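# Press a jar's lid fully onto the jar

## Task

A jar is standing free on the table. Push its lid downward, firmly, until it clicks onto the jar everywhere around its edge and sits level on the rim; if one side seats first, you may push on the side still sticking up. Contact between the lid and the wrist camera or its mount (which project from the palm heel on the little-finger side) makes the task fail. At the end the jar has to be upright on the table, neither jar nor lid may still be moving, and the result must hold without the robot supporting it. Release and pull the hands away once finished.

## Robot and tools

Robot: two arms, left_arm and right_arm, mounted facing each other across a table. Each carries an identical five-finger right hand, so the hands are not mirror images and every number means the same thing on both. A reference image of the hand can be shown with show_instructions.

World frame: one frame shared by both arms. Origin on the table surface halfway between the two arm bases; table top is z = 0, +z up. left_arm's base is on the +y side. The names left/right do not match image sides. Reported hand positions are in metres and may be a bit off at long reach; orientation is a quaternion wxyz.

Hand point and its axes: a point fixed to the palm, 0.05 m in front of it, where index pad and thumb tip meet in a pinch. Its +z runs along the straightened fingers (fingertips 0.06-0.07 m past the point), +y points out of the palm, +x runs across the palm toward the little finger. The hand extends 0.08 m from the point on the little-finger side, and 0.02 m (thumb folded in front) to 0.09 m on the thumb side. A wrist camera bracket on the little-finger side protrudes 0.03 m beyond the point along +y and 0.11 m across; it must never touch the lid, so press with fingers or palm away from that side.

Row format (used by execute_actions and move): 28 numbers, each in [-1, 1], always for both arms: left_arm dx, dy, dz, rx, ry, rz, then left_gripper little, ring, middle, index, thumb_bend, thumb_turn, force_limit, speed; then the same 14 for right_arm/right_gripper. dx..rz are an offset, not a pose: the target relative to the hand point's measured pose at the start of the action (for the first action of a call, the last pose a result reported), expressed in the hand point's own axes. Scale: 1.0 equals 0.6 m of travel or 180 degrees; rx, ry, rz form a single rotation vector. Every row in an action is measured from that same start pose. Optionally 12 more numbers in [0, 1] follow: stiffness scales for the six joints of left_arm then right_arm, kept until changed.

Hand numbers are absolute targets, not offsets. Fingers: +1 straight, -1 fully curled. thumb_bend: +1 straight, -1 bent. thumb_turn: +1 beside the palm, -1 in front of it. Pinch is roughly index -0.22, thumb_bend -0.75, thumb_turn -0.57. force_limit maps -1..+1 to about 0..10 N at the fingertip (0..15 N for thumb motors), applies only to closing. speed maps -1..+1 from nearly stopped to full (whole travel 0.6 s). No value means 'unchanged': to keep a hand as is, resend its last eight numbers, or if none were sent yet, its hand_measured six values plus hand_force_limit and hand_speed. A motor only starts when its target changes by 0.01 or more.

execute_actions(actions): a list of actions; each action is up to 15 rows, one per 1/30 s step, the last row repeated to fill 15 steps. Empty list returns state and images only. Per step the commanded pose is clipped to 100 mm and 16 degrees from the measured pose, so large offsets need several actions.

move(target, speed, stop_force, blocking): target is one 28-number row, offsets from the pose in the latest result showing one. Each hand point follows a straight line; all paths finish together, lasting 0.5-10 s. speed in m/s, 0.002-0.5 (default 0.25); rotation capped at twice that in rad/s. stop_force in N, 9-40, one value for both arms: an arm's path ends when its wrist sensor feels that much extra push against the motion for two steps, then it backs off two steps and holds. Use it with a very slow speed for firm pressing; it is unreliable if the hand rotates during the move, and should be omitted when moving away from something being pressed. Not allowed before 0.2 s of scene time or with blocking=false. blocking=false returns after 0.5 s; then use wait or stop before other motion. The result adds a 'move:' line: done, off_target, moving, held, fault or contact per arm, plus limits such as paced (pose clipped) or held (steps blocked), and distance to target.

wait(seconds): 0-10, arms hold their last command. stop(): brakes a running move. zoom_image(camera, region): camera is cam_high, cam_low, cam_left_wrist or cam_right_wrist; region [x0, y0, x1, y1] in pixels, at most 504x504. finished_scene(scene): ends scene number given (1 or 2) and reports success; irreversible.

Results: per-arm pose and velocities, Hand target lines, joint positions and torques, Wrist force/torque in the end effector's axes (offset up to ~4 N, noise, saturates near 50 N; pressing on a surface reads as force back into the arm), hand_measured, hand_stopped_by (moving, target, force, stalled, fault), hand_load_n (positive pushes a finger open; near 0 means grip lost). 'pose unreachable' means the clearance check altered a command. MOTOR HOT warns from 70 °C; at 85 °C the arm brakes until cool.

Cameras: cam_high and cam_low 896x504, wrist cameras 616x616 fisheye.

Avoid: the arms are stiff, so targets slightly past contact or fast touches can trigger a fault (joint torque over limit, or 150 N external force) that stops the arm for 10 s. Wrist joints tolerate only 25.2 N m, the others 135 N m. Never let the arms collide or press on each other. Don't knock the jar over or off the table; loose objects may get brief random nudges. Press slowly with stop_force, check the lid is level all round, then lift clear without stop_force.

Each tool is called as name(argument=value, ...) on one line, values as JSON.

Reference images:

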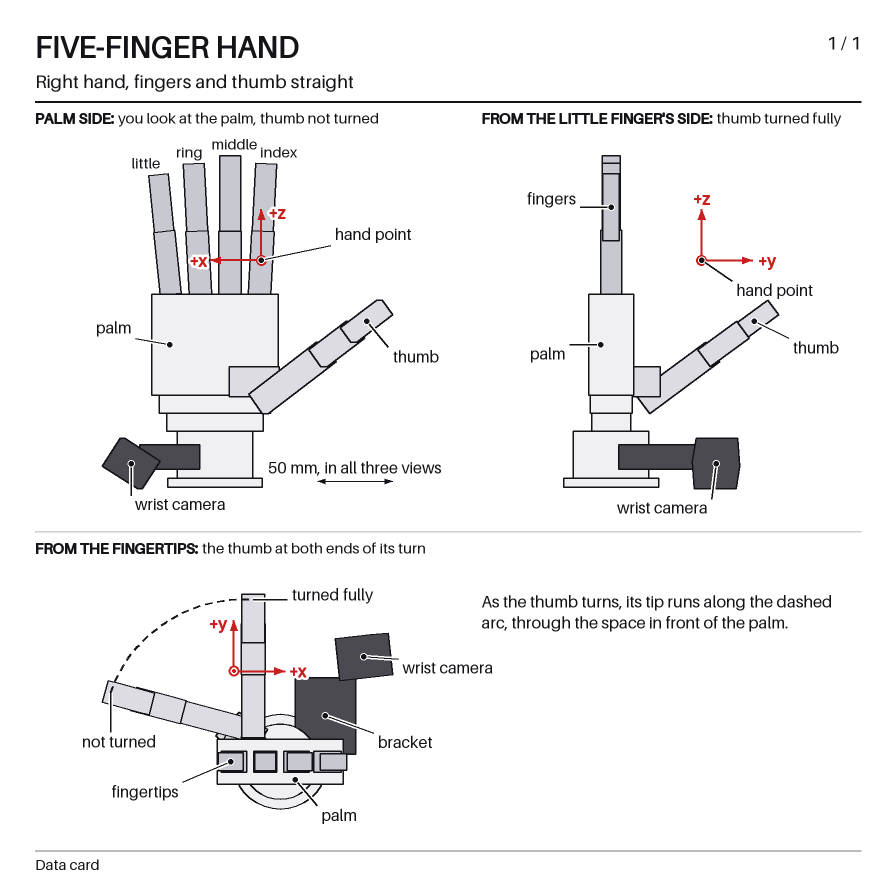

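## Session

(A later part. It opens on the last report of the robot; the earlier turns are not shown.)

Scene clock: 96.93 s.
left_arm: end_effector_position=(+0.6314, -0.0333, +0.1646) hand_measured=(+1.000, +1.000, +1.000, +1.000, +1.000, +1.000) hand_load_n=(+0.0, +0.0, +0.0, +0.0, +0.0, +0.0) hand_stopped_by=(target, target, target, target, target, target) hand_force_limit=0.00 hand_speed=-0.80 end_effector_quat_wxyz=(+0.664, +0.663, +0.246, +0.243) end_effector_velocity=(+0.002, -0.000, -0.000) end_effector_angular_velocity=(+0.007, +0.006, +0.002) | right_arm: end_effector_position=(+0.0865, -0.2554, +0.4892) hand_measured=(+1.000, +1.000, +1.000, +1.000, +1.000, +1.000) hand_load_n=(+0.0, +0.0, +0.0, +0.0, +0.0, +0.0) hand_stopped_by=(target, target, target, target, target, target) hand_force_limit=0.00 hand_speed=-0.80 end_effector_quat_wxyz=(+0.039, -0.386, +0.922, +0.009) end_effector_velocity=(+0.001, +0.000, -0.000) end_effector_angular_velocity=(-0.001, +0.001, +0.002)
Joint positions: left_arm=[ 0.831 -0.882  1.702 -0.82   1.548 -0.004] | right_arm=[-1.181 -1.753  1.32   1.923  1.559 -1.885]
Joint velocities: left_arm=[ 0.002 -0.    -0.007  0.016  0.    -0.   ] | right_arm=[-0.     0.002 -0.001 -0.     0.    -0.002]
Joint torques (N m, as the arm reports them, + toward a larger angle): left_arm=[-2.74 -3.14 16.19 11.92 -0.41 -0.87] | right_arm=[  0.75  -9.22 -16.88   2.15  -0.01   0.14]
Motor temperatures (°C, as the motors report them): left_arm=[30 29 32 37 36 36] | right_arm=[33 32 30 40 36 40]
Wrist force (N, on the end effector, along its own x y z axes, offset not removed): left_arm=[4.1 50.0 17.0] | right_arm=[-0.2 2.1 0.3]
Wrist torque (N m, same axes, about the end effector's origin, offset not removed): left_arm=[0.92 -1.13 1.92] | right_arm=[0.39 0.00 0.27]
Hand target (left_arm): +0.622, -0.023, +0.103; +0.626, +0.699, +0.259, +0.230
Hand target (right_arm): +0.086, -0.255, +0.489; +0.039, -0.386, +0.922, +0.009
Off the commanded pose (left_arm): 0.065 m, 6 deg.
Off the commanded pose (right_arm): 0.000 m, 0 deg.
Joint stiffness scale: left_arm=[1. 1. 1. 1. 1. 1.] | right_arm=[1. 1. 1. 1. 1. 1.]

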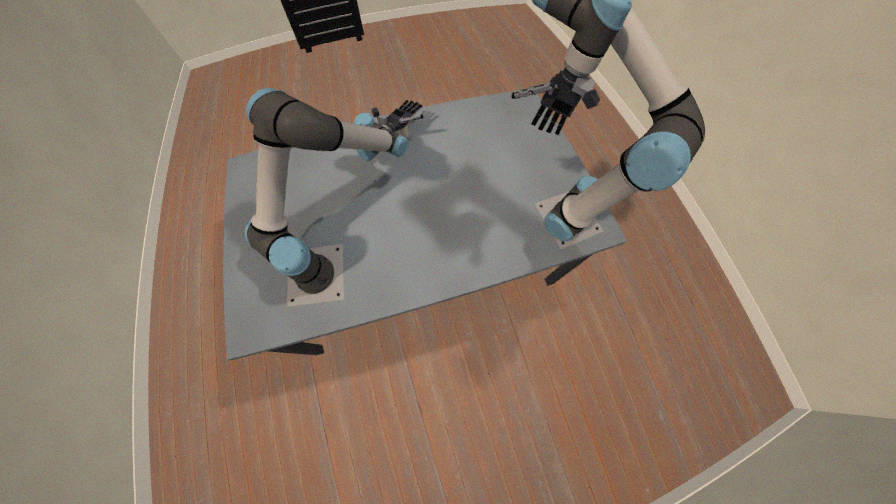

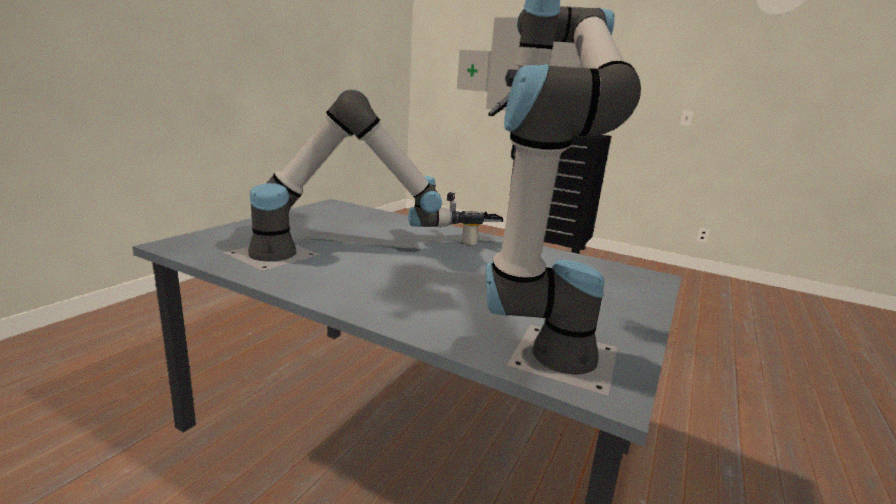

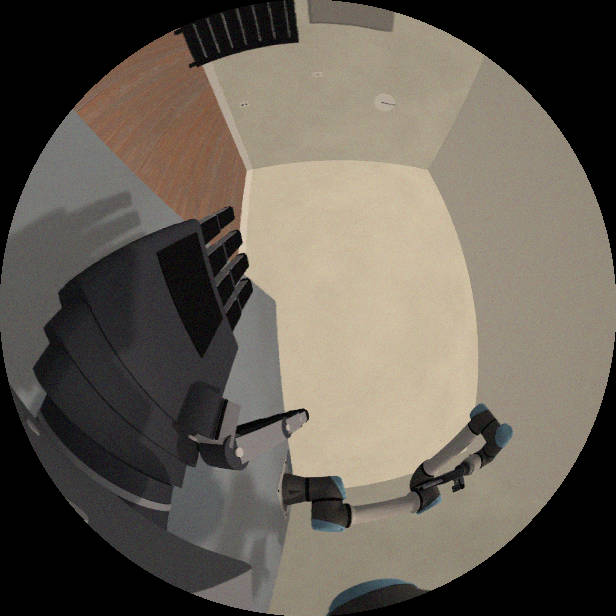

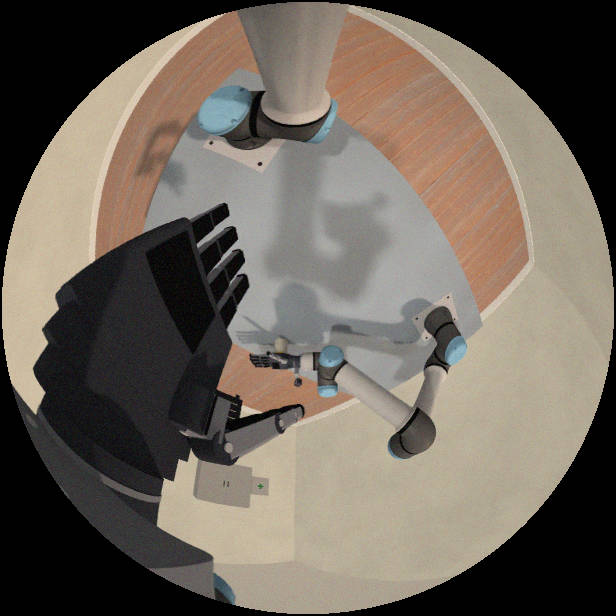

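execute_actions(actions=[])

Scene clock: 112.53 s.
left_arm: end_effector_position=(+0.6315, -0.0334, +0.1645) hand_measured=(+1.000, +1.000, +1.000, +1.000, +1.000, +1.000) hand_load_n=(+0.0, +0.0, +0.0, +0.0, +0.0, +0.0) hand_stopped_by=(target, target, target, target, target, target) hand_force_limit=0.00 hand_speed=-0.80 end_effector_quat_wxyz=(+0.664, +0.663, +0.246, +0.243) end_effector_velocity=(+0.000, +0.001, +0.000) end_effector_angular_velocity=(+0.000, -0.000, +0.001) | right_arm: end_effector_position=(+0.0865, -0.2554, +0.4892) hand_measured=(+1.000, +1.000, +1.000, +1.000, +1.000, +1.000) hand_load_n=(+0.0, +0.0, +0.0, +0.0, +0.0, +0.0) hand_stopped_by=(target, target, target, target, target, target) hand_force_limit=0.00 hand_speed=-0.80 end_effector_quat_wxyz=(+0.039, -0.386, +0.922, +0.009) end_effector_velocity=(+0.000, +0.000, -0.000) end_effector_angular_velocity=(+0.000, -0.001, -0.000)
Joint positions: left_arm=[ 0.831 -0.882  1.702 -0.818  1.548 -0.004] | right_arm=[-1.181 -1.753  1.32   1.923  1.559 -1.885]
Joint velocities: left_arm=[ 0.001 -0.     0.    -0.    -0.     0.   ] | right_arm=[ 0.     0.001  0.    -0.002  0.     0.001]
Joint torques (N m, as the arm reports them, + toward a larger angle): left_arm=[-2.39 -2.75 14.19 12.14 -0.38 -0.79] | right_arm=[  0.28  -9.95 -16.92   2.     0.11   0.02]
Motor temperatures (°C, as the motors report them): left_arm=[30 29 32 37 36 36] | right_arm=[33 32 30 40 36 40]
Wrist force (N, on the end effector, along its own x y z axes, offset not removed): left_arm=[2.3 50.0 19.4] | right_arm=[-1.3 -0.3 4.0]
Wrist torque (N m, same axes, about the end effector's origin, offset not removed): left_arm=[0.63 -0.92 1.78] | right_arm=[-0.22 0.07 -0.05]
Hand target (left_arm): +0.622, -0.023, +0.103; +0.626, +0.699, +0.259, +0.230
Hand target (right_arm): +0.086, -0.255, +0.489; +0.039, -0.386, +0.922, +0.009
Off the commanded pose (left_arm): 0.065 m, 6 deg.
Off the commanded pose (right_arm): 0.000 m, 0 deg.
Joint stiffness scale: left_arm=[1. 1. 1. 1. 1. 1.] | right_arm=[1. 1. 1. 1. 1. 1.]

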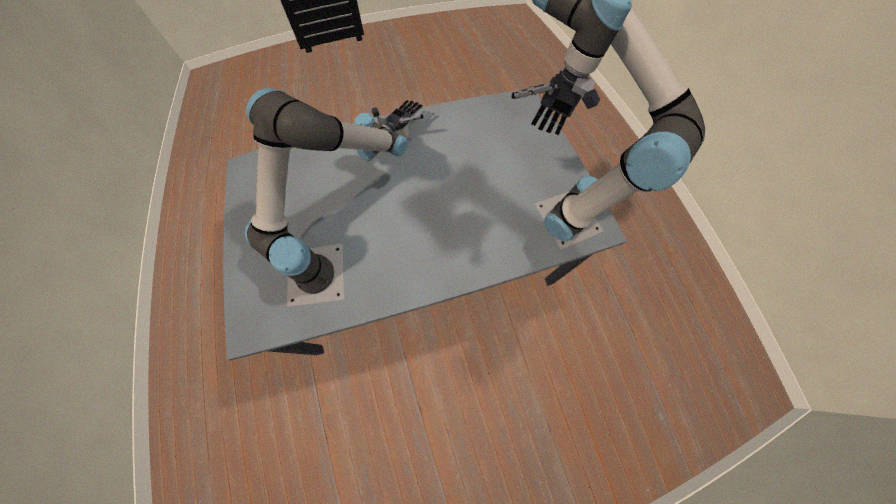

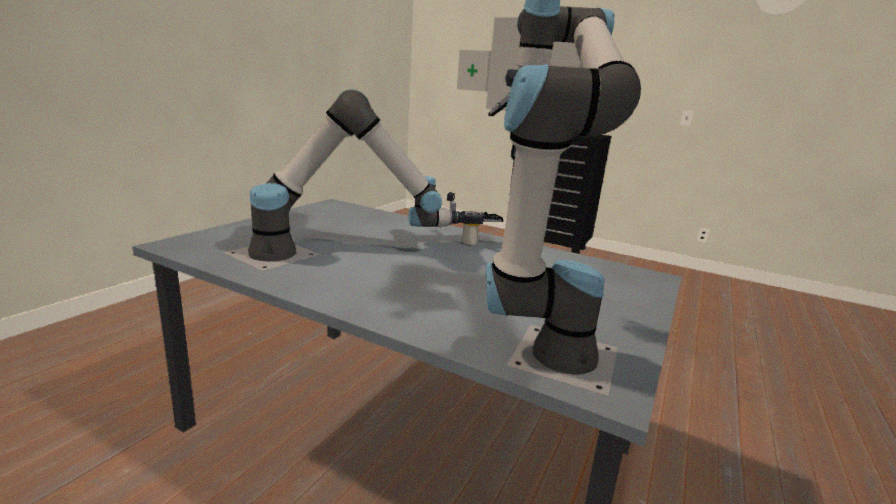

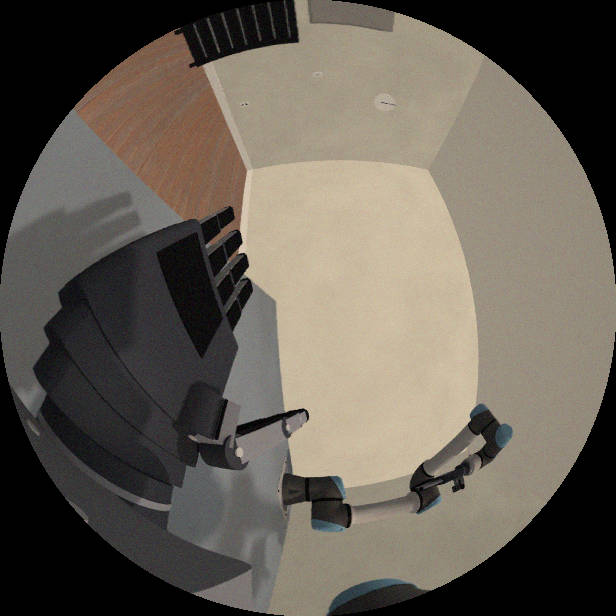

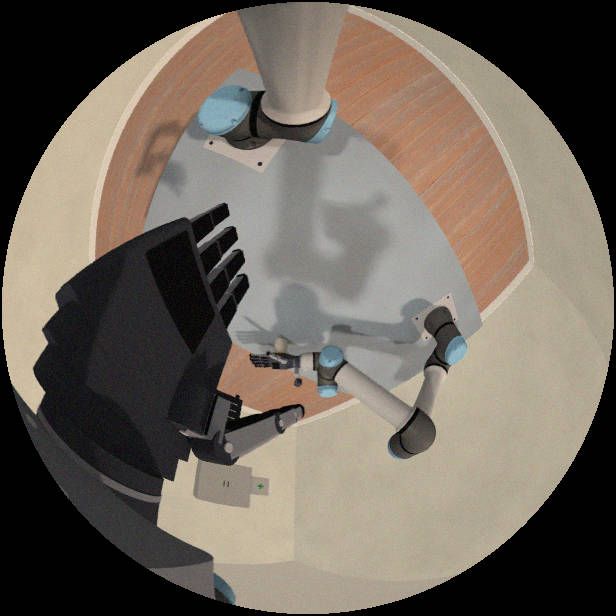

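zoom_image(camera="cam_low", region=[440, 200, 500, 250])

Region (440, 200, 500, 250) of cam_low's 896x504 image, scaled by 8.400, with more detail than that image has.

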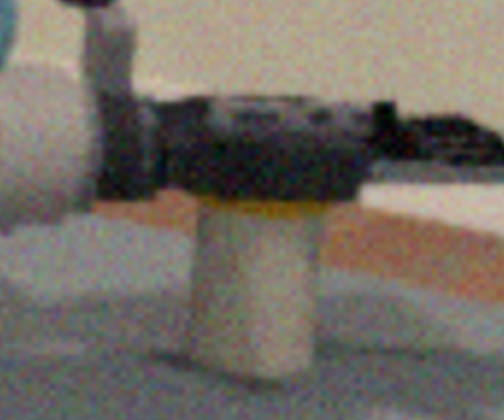

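execute_actions(actions=[[[0,-0.107,-0.0205,0.035,0,0,1,1,1,1,1,1,0,-0.8,0,0,0,0,0,0,1,1,1,1,1,1,0,-0.8],[0,-0.109,-0.02,0.0353,0,0,1,1,1,1,1,1,0,-0.8,0,0,0,0,0,0,1,1,1,1,1,1,0,-0.8],[0,-0.111,-0.02,0.0358,0,0,1,1,1,1,1,1,0,-0.8,0,0,0,0,0,0,1,1,1,1,1,1,0,-0.8],[0,-0.113,-0.02,0.0363,0,0,1,1,1,1,1,1,0,-0.8,0,0,0,0,0,0,1,1,1,1,1,1,0,-0.8],[0,-0.115,-0.02,0.0368,0,0,1,1,1,1,1,1,0,-0.8,0,0,0,0,0,0,1,1,1,1,1,1,0,-0.8],[0,-0.117,-0.02,0.0373,0,0,1,1,1,1,1,1,0,-0.8,0,0,0,0,0,0,1,1,1,1,1,1,0,-0.8],[0,-0.119,-0.02,0.0378,0,0,1,1,1,1,1,1,0,-0.8,0,0,0,0,0,0,1,1,1,1,1,1,0,-0.8],[0,-0.1217,-0.02,0.0385,0,0,1,1,1,1,1,1,0,-0.8,0,0,0,0,0,0,1,1,1,1,1,1,0,-0.8]]])

Scene clock: 120.67 s.
left_arm: end_effector_position=(+0.6315, -0.0334, +0.1644) hand_measured=(+1.000, +1.000, +1.000, +1.000, +1.000, +1.000) hand_load_n=(+0.0, +0.0, +0.0, +0.0, +0.0, +0.0) hand_stopped_by=(target, target, target, target, target, target) hand_force_limit=0.00 hand_speed=-0.80 end_effector_quat_wxyz=(+0.664, +0.663, +0.246, +0.243) end_effector_velocity=(+0.000, -0.000, +0.001) end_effector_angular_velocity=(-0.002, -0.001, +0.000) | right_arm: end_effector_position=(+0.0865, -0.2554, +0.4892) hand_measured=(+1.000, +1.000, +1.000, +1.000, +1.000, +1.000) hand_load_n=(+0.0, +0.0, +0.0, +0.0, +0.0, +0.0) hand_stopped_by=(target, target, target, target, target, target) hand_force_limit=0.00 hand_speed=-0.80 end_effector_quat_wxyz=(+0.039, -0.386, +0.922, +0.009) end_effector_velocity=(+0.001, +0.000, -0.000) end_effector_angular_velocity=(+0.001, -0.001, -0.002)
Joint positions: left_arm=[ 0.831 -0.882  1.702 -0.819  1.548 -0.005] | right_arm=[-1.181 -1.753  1.32   1.923  1.559 -1.885]
Joint velocities: left_arm=[-0.    -0.    -0.001 -0.001 -0.001 -0.   ] | right_arm=[-0.     0.    -0.    -0.001 -0.     0.002]
Joint torques (N m, as the arm reports them, + toward a larger angle): left_arm=[-2.42  5.14 15.96 11.71 -0.56 -0.88] | right_arm=[  0.81 -10.57 -16.65   1.96  -0.04   0.12]
Motor temperatures (°C, as the motors report them): left_arm=[30 29 32 37 36 36] | right_arm=[33 32 30 40 36 40]
Wrist force (N, on the end effector, along its own x y z axes, offset not removed): left_arm=[0.7 50.0 13.2] | right_arm=[-1.1 -2.0 0.3]
Wrist torque (N m, same axes, about the end effector's origin, offset not removed): left_arm=[0.74 -0.66 1.86] | right_arm=[-0.26 0.26 -0.08]
Hand target (left_arm): +0.621, -0.022, +0.094; +0.622, +0.702, +0.260, +0.228
Hand target (right_arm): +0.086, -0.255, +0.489; +0.039, -0.386, +0.922, +0.009
Off the commanded pose (left_arm): 0.074 m, 7 deg.
Off the commanded pose (right_arm): 0.000 m, 0 deg.
Joint stiffness scale: left_arm=[1. 1. 1. 1. 1. 1.] | right_arm=[1. 1. 1. 1. 1. 1.]

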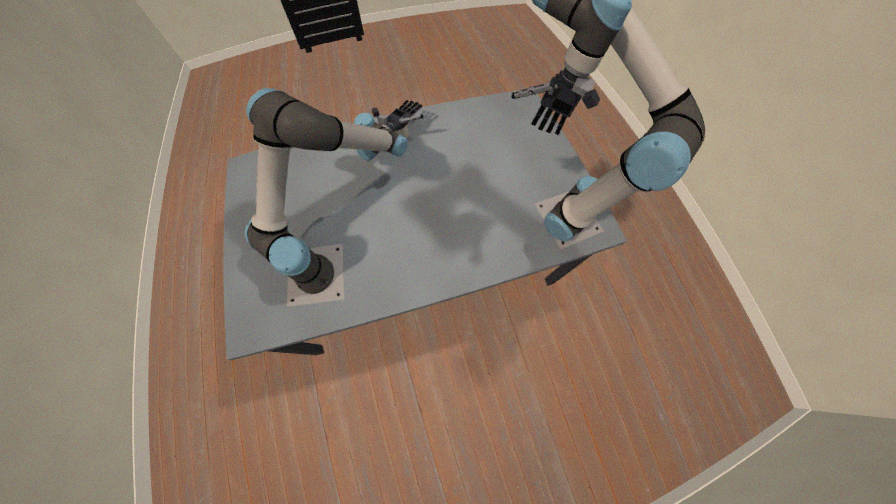

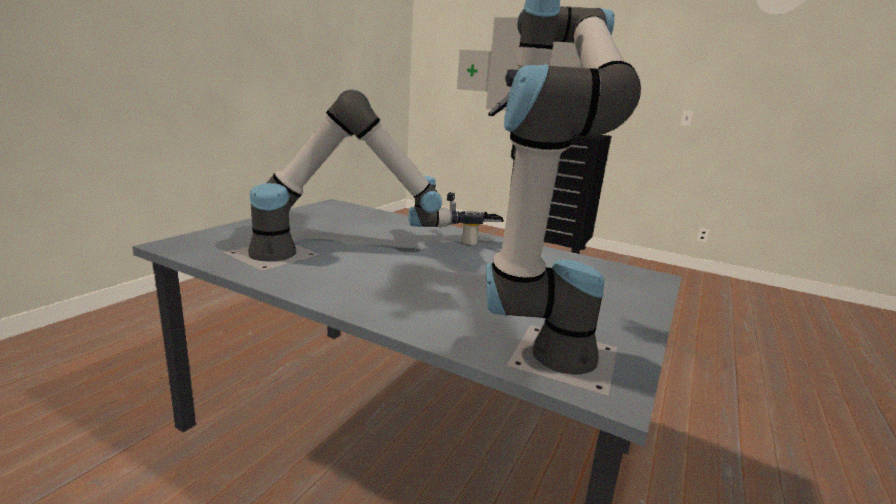

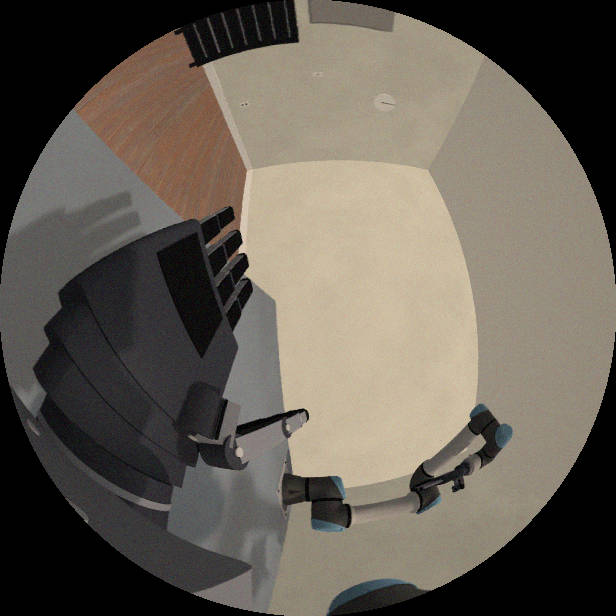

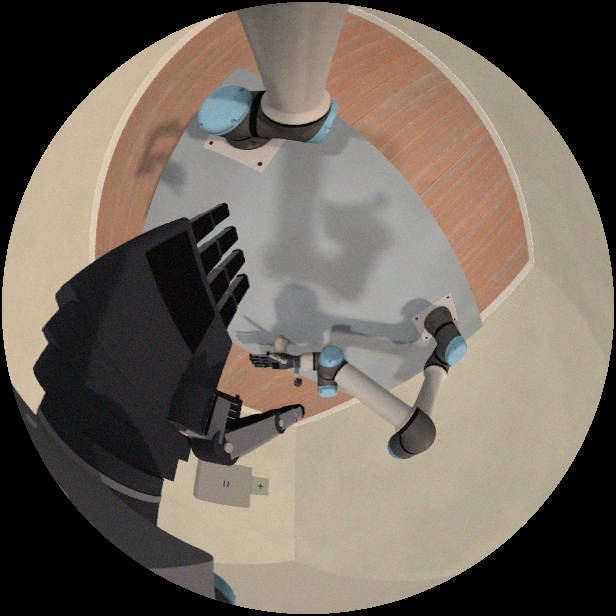

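zoom_image(camera="cam_low", region=[420, 175, 520, 255])

Region (420, 175, 520, 255) of cam_low's 896x504 image, scaled by 5.040, with more detail than that image has; it fills the top 403 rows of this view, and the rest is white.

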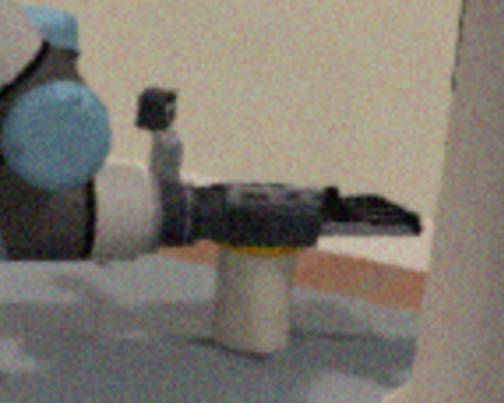

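execute_actions(actions=[[[0,-0.111,-0.0183,0.0352,0,0,1,1,1,1,1,1,0,-0.8,0,0,0,0,0,0,1,1,1,1,1,1,0,-0.8],[0,-0.1,-0.0166,0.032,0,0,1,1,1,1,1,1,0,-0.8,0,0,0,0,0,0,1,1,1,1,1,1,0,-0.8],[0,-0.09,-0.015,0.0287,0,0,1,1,1,1,1,1,0,-0.8,0,0,0,0,0,0,1,1,1,1,1,1,0,-0.8],[0,-0.08,-0.0133,0.0255,0,0,1,1,1,1,1,1,0,-0.8,0,0,0,0,0,0,1,1,1,1,1,1,0,-0.8],[0,-0.07,-0.0116,0.0222,0,0,1,1,1,1,1,1,0,-0.8,0,0,0,0,0,0,1,1,1,1,1,1,0,-0.8],[0,-0.06,-0.01,0.019,0,0,1,1,1,1,1,1,0,-0.8,0,0,0,0,0,0,1,1,1,1,1,1,0,-0.8],[0,-0.05,-0.0083,0.0158,0,0,1,1,1,1,1,1,0,-0.8,0,0,0,0,0,0,1,1,1,1,1,1,0,-0.8],[0,-0.04,-0.0066,0.0126,0,0,1,1,1,1,1,1,0,-0.8,0,0,0,0,0,0,1,1,1,1,1,1,0,-0.8],[0,-0.03,-0.005,0.0095,0,0,1,1,1,1,1,1,0,-0.8,0,0,0,0,0,0,1,1,1,1,1,1,0,-0.8],[0,-0.02,-0.0033,0.0063,0,0,1,1,1,1,1,1,0,-0.8,0,0,0,0,0,0,1,1,1,1,1,1,0,-0.8],[0,-0.012,-0.002,0.0038,0,0,1,1,1,1,1,1,0,-0.8,0,0,0,0,0,0,1,1,1,1,1,1,0,-0.8]]])

execute_actions(actions=[])

Scene clock: 127.47 s.
left_arm: end_effector_position=(+0.6317, -0.0336, +0.1660) hand_measured=(+1.000, +1.000, +1.000, +1.000, +1.000, +1.000) hand_load_n=(+0.0, +0.0, +0.0, +0.0, +0.0, +0.0) hand_stopped_by=(target, target, target, target, target, target) hand_force_limit=0.00 hand_speed=-0.80 end_effector_quat_wxyz=(+0.665, +0.662, +0.246, +0.243) end_effector_velocity=(+0.001, +0.001, +0.000) end_effector_angular_velocity=(-0.000, -0.000, +0.001) | right_arm: end_effector_position=(+0.0865, -0.2554, +0.4892) hand_measured=(+1.000, +1.000, +1.000, +1.000, +1.000, +1.000) hand_load_n=(+0.0, +0.0, +0.0, +0.0, +0.0, +0.0) hand_stopped_by=(target, target, target, target, target, target) hand_force_limit=0.00 hand_speed=-0.80 end_effector_quat_wxyz=(+0.039, -0.386, +0.922, +0.009) end_effector_velocity=(-0.000, -0.000, +0.000) end_effector_angular_velocity=(-0.000, +0.000, +0.001)
Joint positions: left_arm=[ 0.831 -0.883  1.701 -0.821  1.548 -0.005] | right_arm=[-1.181 -1.753  1.32   1.923  1.559 -1.885]
Joint velocities: left_arm=[ 0.002  0.    -0.    -0.001  0.     0.   ] | right_arm=[ 0.    -0.     0.     0.001 -0.    -0.001]
Joint torques (N m, as the arm reports them, + toward a larger angle): left_arm=[ -2.35 -33.96  -9.98   1.05  -0.19  -0.09] | right_arm=[  1.15  -9.26 -17.22   2.04  -0.06   0.33]
Motor temperatures (°C, as the motors report them): left_arm=[30 29 32 37 36 36] | right_arm=[33 32 30 40 36 40]
Wrist force (N, on the end effector, along its own x y z axes, offset not removed): left_arm=[3.1 10.8 4.2] | right_arm=[-0.5 -1.3 0.3]
Wrist torque (N m, same axes, about the end effector's origin, offset not removed): left_arm=[0.16 -0.57 0.46] | right_arm=[-0.23 0.07 -0.08]
Hand target (left_arm): +0.631, -0.032, +0.157; +0.660, +0.667, +0.248, +0.242
Hand target (right_arm): +0.086, -0.255, +0.489; +0.039, -0.386, +0.922, +0.009
Off the commanded pose (left_arm): 0.009 m, 1 deg.
Off the commanded pose (right_arm): 0.000 m, 0 deg.
Joint stiffness scale: left_arm=[1. 1. 1. 1. 1. 1.] | right_arm=[1. 1. 1. 1. 1. 1.]

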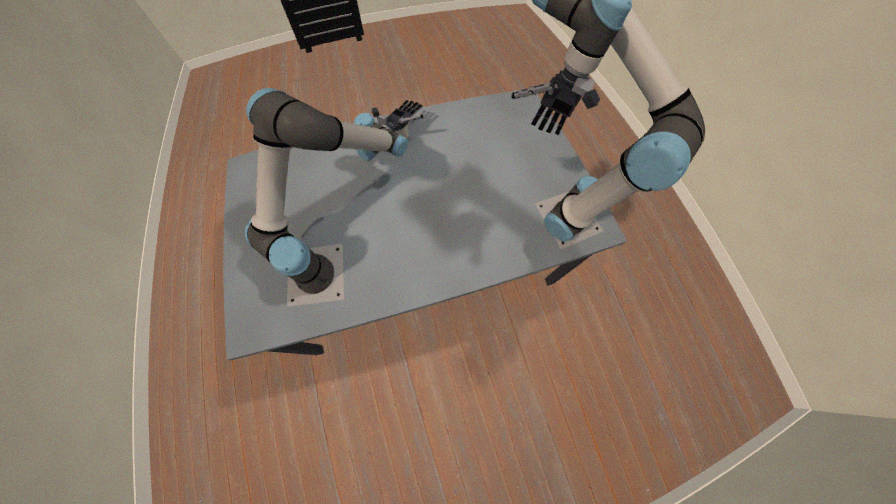

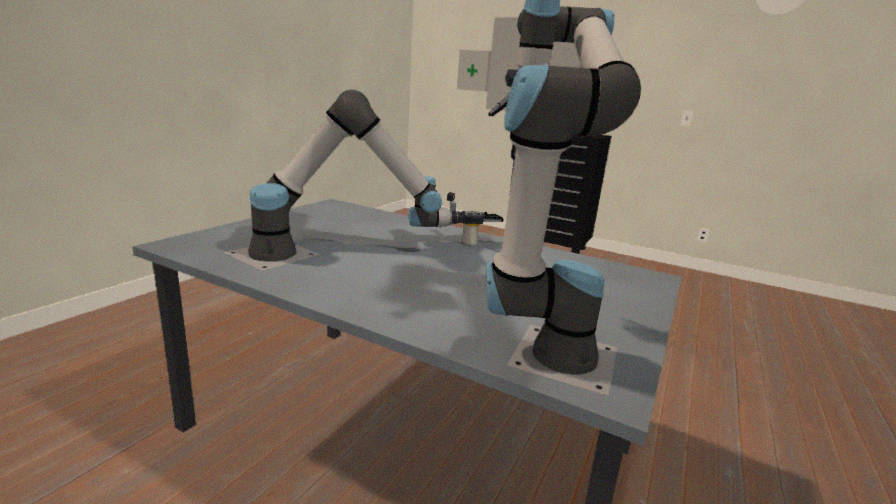

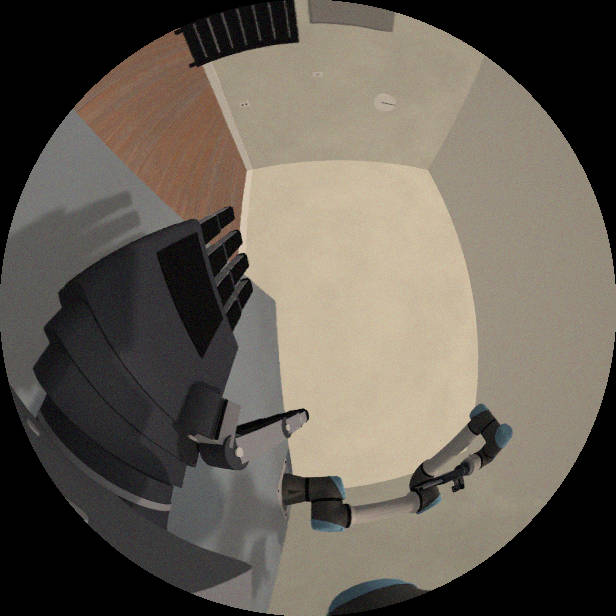

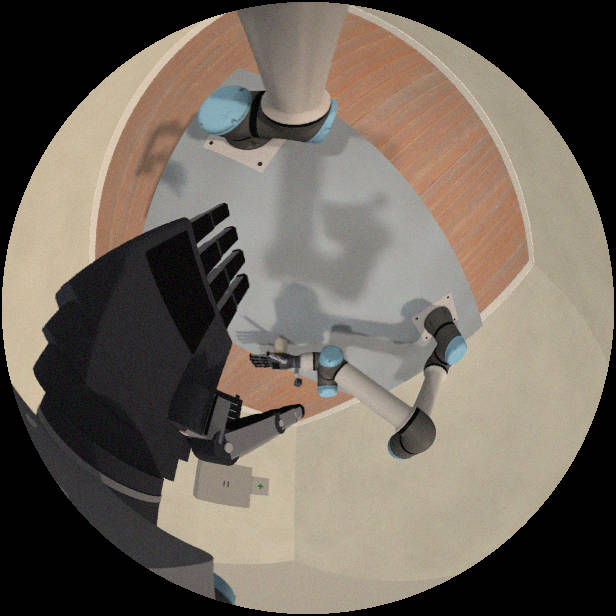

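Scene clock: 127.47 s.
left_arm: end_effector_position=(+0.6317, -0.0336, +0.1660) hand_measured=(+1.000, +1.000, +1.000, +1.000, +1.000, +1.000) hand_load_n=(+0.0, +0.0, +0.0, +0.0, +0.0, +0.0) hand_stopped_by=(target, target, target, target, target, target) hand_force_limit=0.00 hand_speed=-0.80 end_effector_quat_wxyz=(+0.665, +0.662, +0.246, +0.243) end_effector_velocity=(+0.001, +0.001, +0.000) end_effector_angular_velocity=(-0.000, -0.000, +0.001) | right_arm: end_effector_position=(+0.0865, -0.2554, +0.4892) hand_measured=(+1.000, +1.000, +1.000, +1.000, +1.000, +1.000) hand_load_n=(+0.0, +0.0, +0.0, +0.0, +0.0, +0.0) hand_stopped_by=(target, target, target, target, target, target) hand_force_limit=0.00 hand_speed=-0.80 end_effector_quat_wxyz=(+0.039, -0.386, +0.922, +0.009) end_effector_velocity=(-0.000, -0.000, +0.000) end_effector_angular_velocity=(-0.000, +0.000, +0.001)
Joint positions: left_arm=[ 0.831 -0.883  1.701 -0.821  1.548 -0.005] | right_arm=[-1.181 -1.753  1.32   1.923  1.559 -1.885]
Joint velocities: left_arm=[ 0.002  0.    -0.    -0.001  0.     0.   ] | right_arm=[ 0.    -0.     0.     0.001 -0.    -0.001]
Joint torques (N m, as the arm reports them, + toward a larger angle): left_arm=[ -2.35 -33.96  -9.98   1.05  -0.19  -0.09] | right_arm=[  1.15  -9.26 -17.22   2.04  -0.06   0.33]
Motor temperatures (°C, as the motors report them): left_arm=[30 29 32 37 36 36] | right_arm=[33 32 30 40 36 40]
Wrist force (N, on the end effector, along its own x y z axes, offset not removed): left_arm=[3.1 10.8 4.2] | right_arm=[-0.5 -1.3 0.3]
Wrist torque (N m, same axes, about the end effector's origin, offset not removed): left_arm=[0.16 -0.57 0.46] | right_arm=[-0.23 0.07 -0.08]
Hand target (left_arm): +0.631, -0.032, +0.157; +0.660, +0.667, +0.248, +0.242
Hand target (right_arm): +0.086, -0.255, +0.489; +0.039, -0.386, +0.922, +0.009
Off the commanded pose (left_arm): 0.009 m, 1 deg.
Off the commanded pose (right_arm): 0.000 m, 0 deg.
Joint stiffness scale: left_arm=[1. 1. 1. 1. 1. 1.] | right_arm=[1. 1. 1. 1. 1. 1.]

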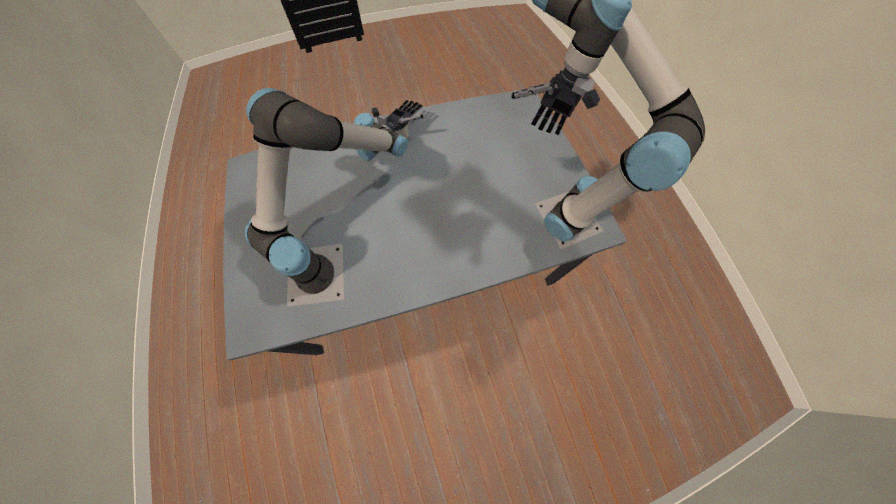

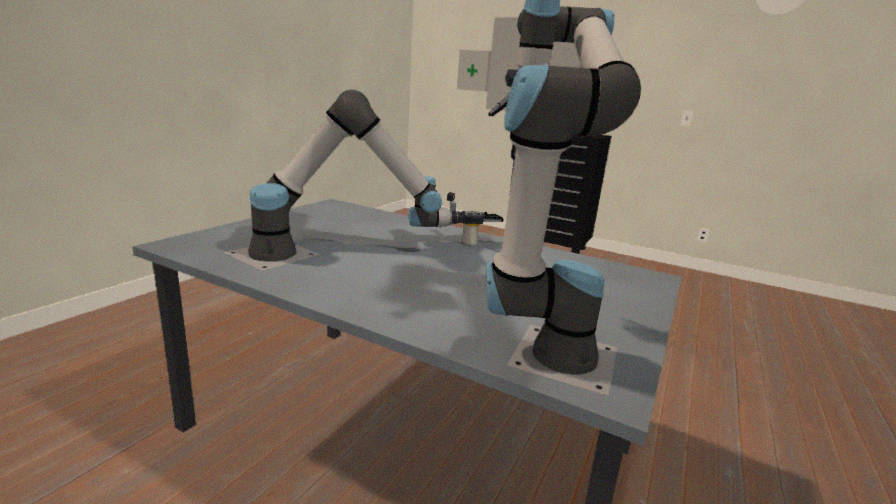

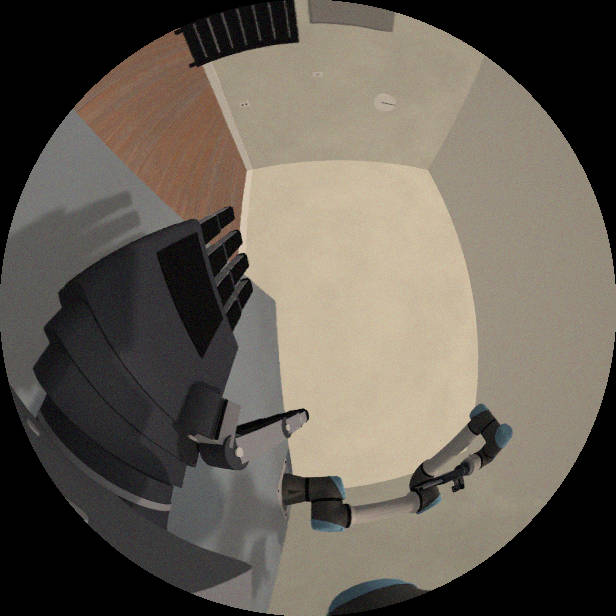

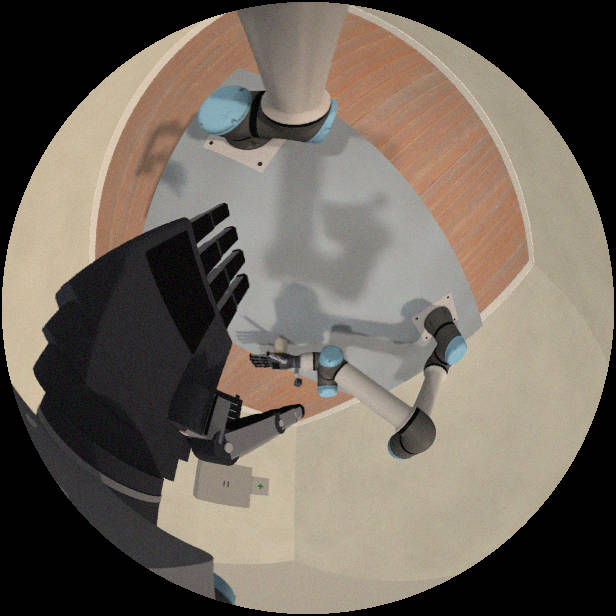

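move(target=[0,0.12,-0.05,0,0,0,1,1,1,1,1,1,0,-0.8, 0,0,0,0,0,0,1,1,1,1,1,1,0,-0.8], speed=0.15)

zoom_image(camera="cam_low", region=[420, 190, 520, 270])

zoom_image(camera="cam_low", region=[450, 210, 490, 250])

Scene clock: 131.13 s.
left_arm: end_effector_position=(+0.6130, -0.0107, +0.2388) hand_measured=(+1.000, +1.000, +1.000, +1.000, +1.000, +1.000) hand_load_n=(+0.0, +0.0, +0.0, +0.0, +0.0, +0.0) hand_stopped_by=(target, target, target, target, target, target) hand_force_limit=0.00 hand_speed=-0.80 end_effector_quat_wxyz=(+0.666, +0.661, +0.245, +0.244) end_effector_velocity=(+0.000, +0.000, -0.000) end_effector_angular_velocity=(+0.002, +0.002, +0.000) | right_arm: end_effector_position=(+0.0865, -0.2554, +0.4892) hand_measured=(+1.000, +1.000, +1.000, +1.000, +1.000, +1.000) hand_load_n=(+0.0, +0.0, +0.0, +0.0, +0.0, +0.0) hand_stopped_by=(target, target, target, target, target, target) hand_force_limit=0.00 hand_speed=-0.80 end_effector_quat_wxyz=(+0.039, -0.386, +0.922, +0.009) end_effector_velocity=(-0.001, -0.000, -0.000) end_effector_angular_velocity=(-0.001, +0.001, +0.002)
Joint positions: left_arm=[ 0.831 -1.053  1.761 -0.714  1.548 -0.005] | right_arm=[-1.181 -1.753  1.32   1.923  1.559 -1.885]
Joint velocities: left_arm=[ 0.001 -0.    -0.     0.004  0.001 -0.   ] | right_arm=[ 0.001 -0.     0.001  0.001  0.    -0.001]
Joint torques (N m, as the arm reports them, + toward a larger angle): left_arm=[ -3.1  -37.19 -14.54  -1.27  -0.69   0.24] | right_arm=[  0.86  -9.25 -16.71   2.06  -0.09   0.01]
Motor temperatures (°C, as the motors report them): left_arm=[30 29 32 37 36 36] | right_arm=[33 32 30 40 36 40]
Wrist force (N, on the end effector, along its own x y z axes, offset not removed): left_arm=[-0.9 3.0 1.4] | right_arm=[2.0 -0.8 -0.7]
Wrist torque (N m, same axes, about the end effector's origin, offset not removed): left_arm=[0.29 0.03 -0.27] | right_arm=[-0.11 -0.17 0.15]
Hand target (left_arm): +0.612, -0.010, +0.238; +0.665, +0.662, +0.246, +0.243
Hand target (right_arm): +0.086, -0.255, +0.489; +0.039, -0.386, +0.922, +0.009
Off the commanded pose (left_arm): 0.001 m, 0 deg.
Off the commanded pose (right_arm): 0.000 m, 0 deg.
Joint stiffness scale: left_arm=[1. 1. 1. 1. 1. 1.] | right_arm=[1. 1. 1. 1. 1. 1.]
move: done

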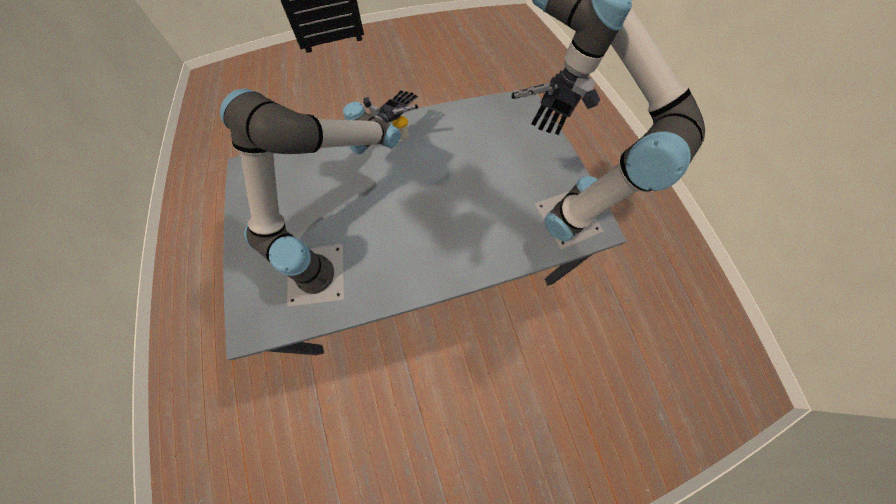

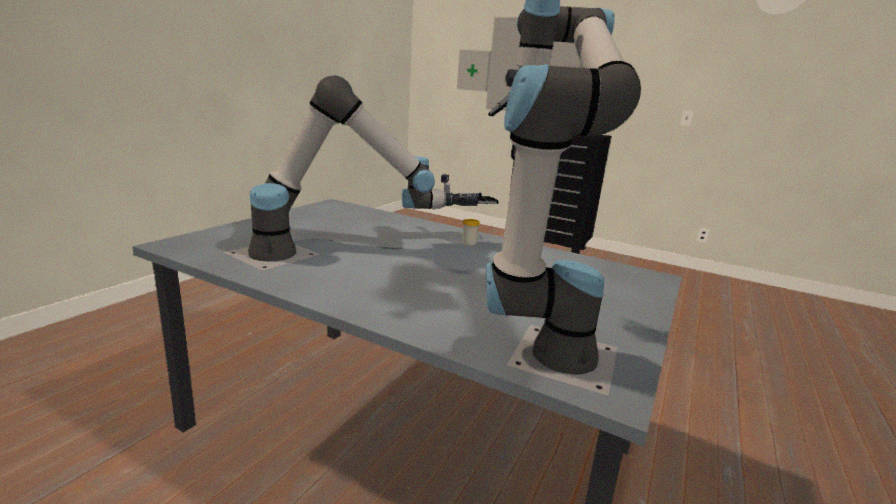

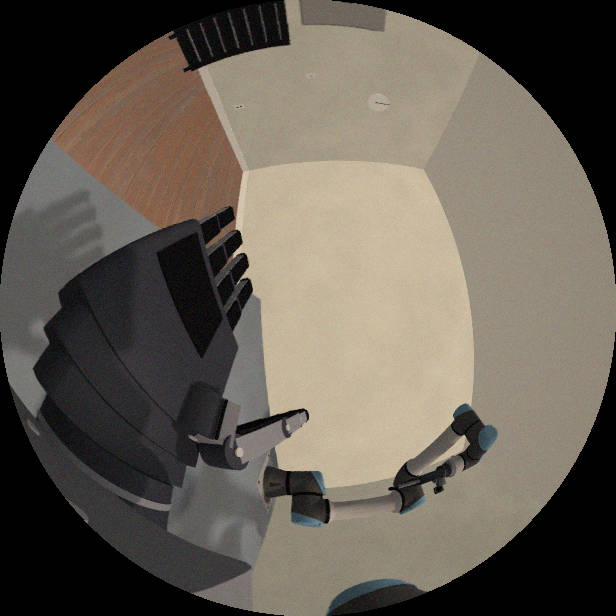

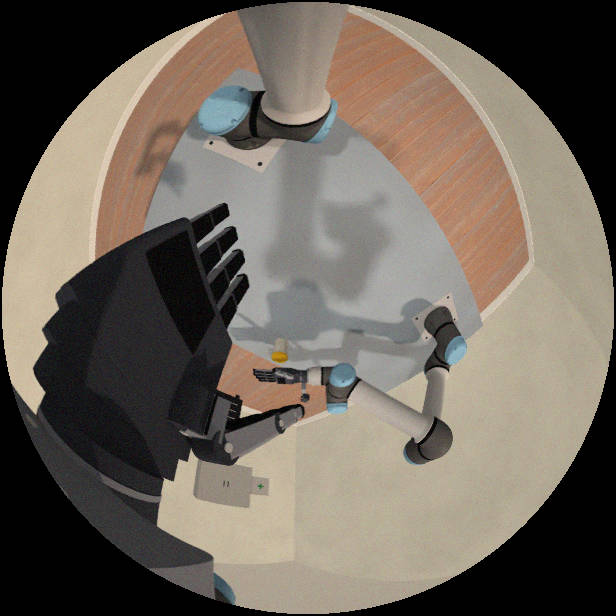

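Region (420, 190, 520, 270) of cam_low's 896x504 image, scaled by 5.040, with more detail than that image has; it fills the top 403 rows of this view, and the rest is white.

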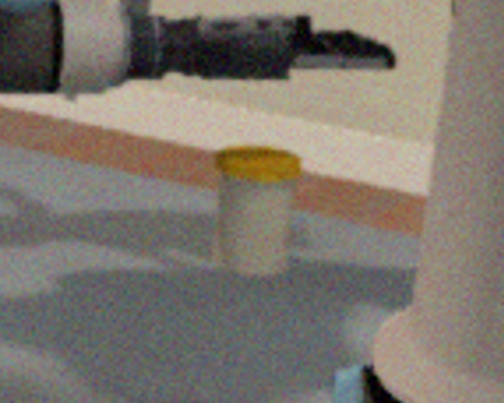

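Region (450, 210, 490, 250) of cam_low's 896x504 image, scaled by 12.600, with more detail than that image has.

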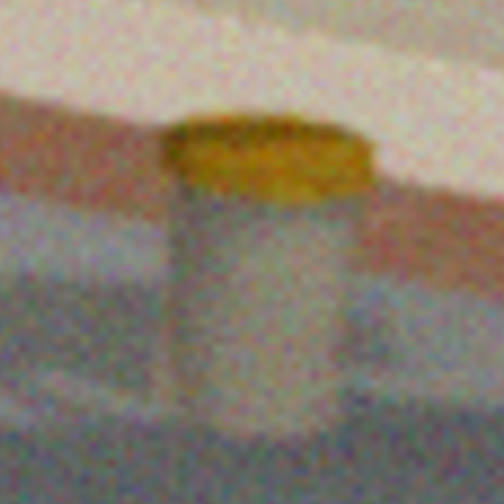

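zoom_image(camera="cam_right_wrist", region=[245, 320, 315, 390])

Region (245, 320, 315, 390) of cam_right_wrist's 616x616 image, scaled by 7.200, with more detail than that image has.

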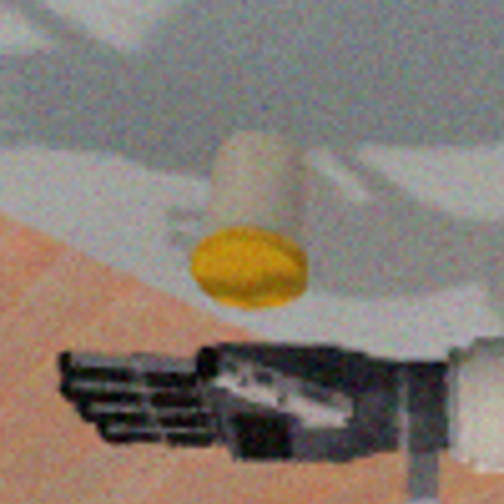

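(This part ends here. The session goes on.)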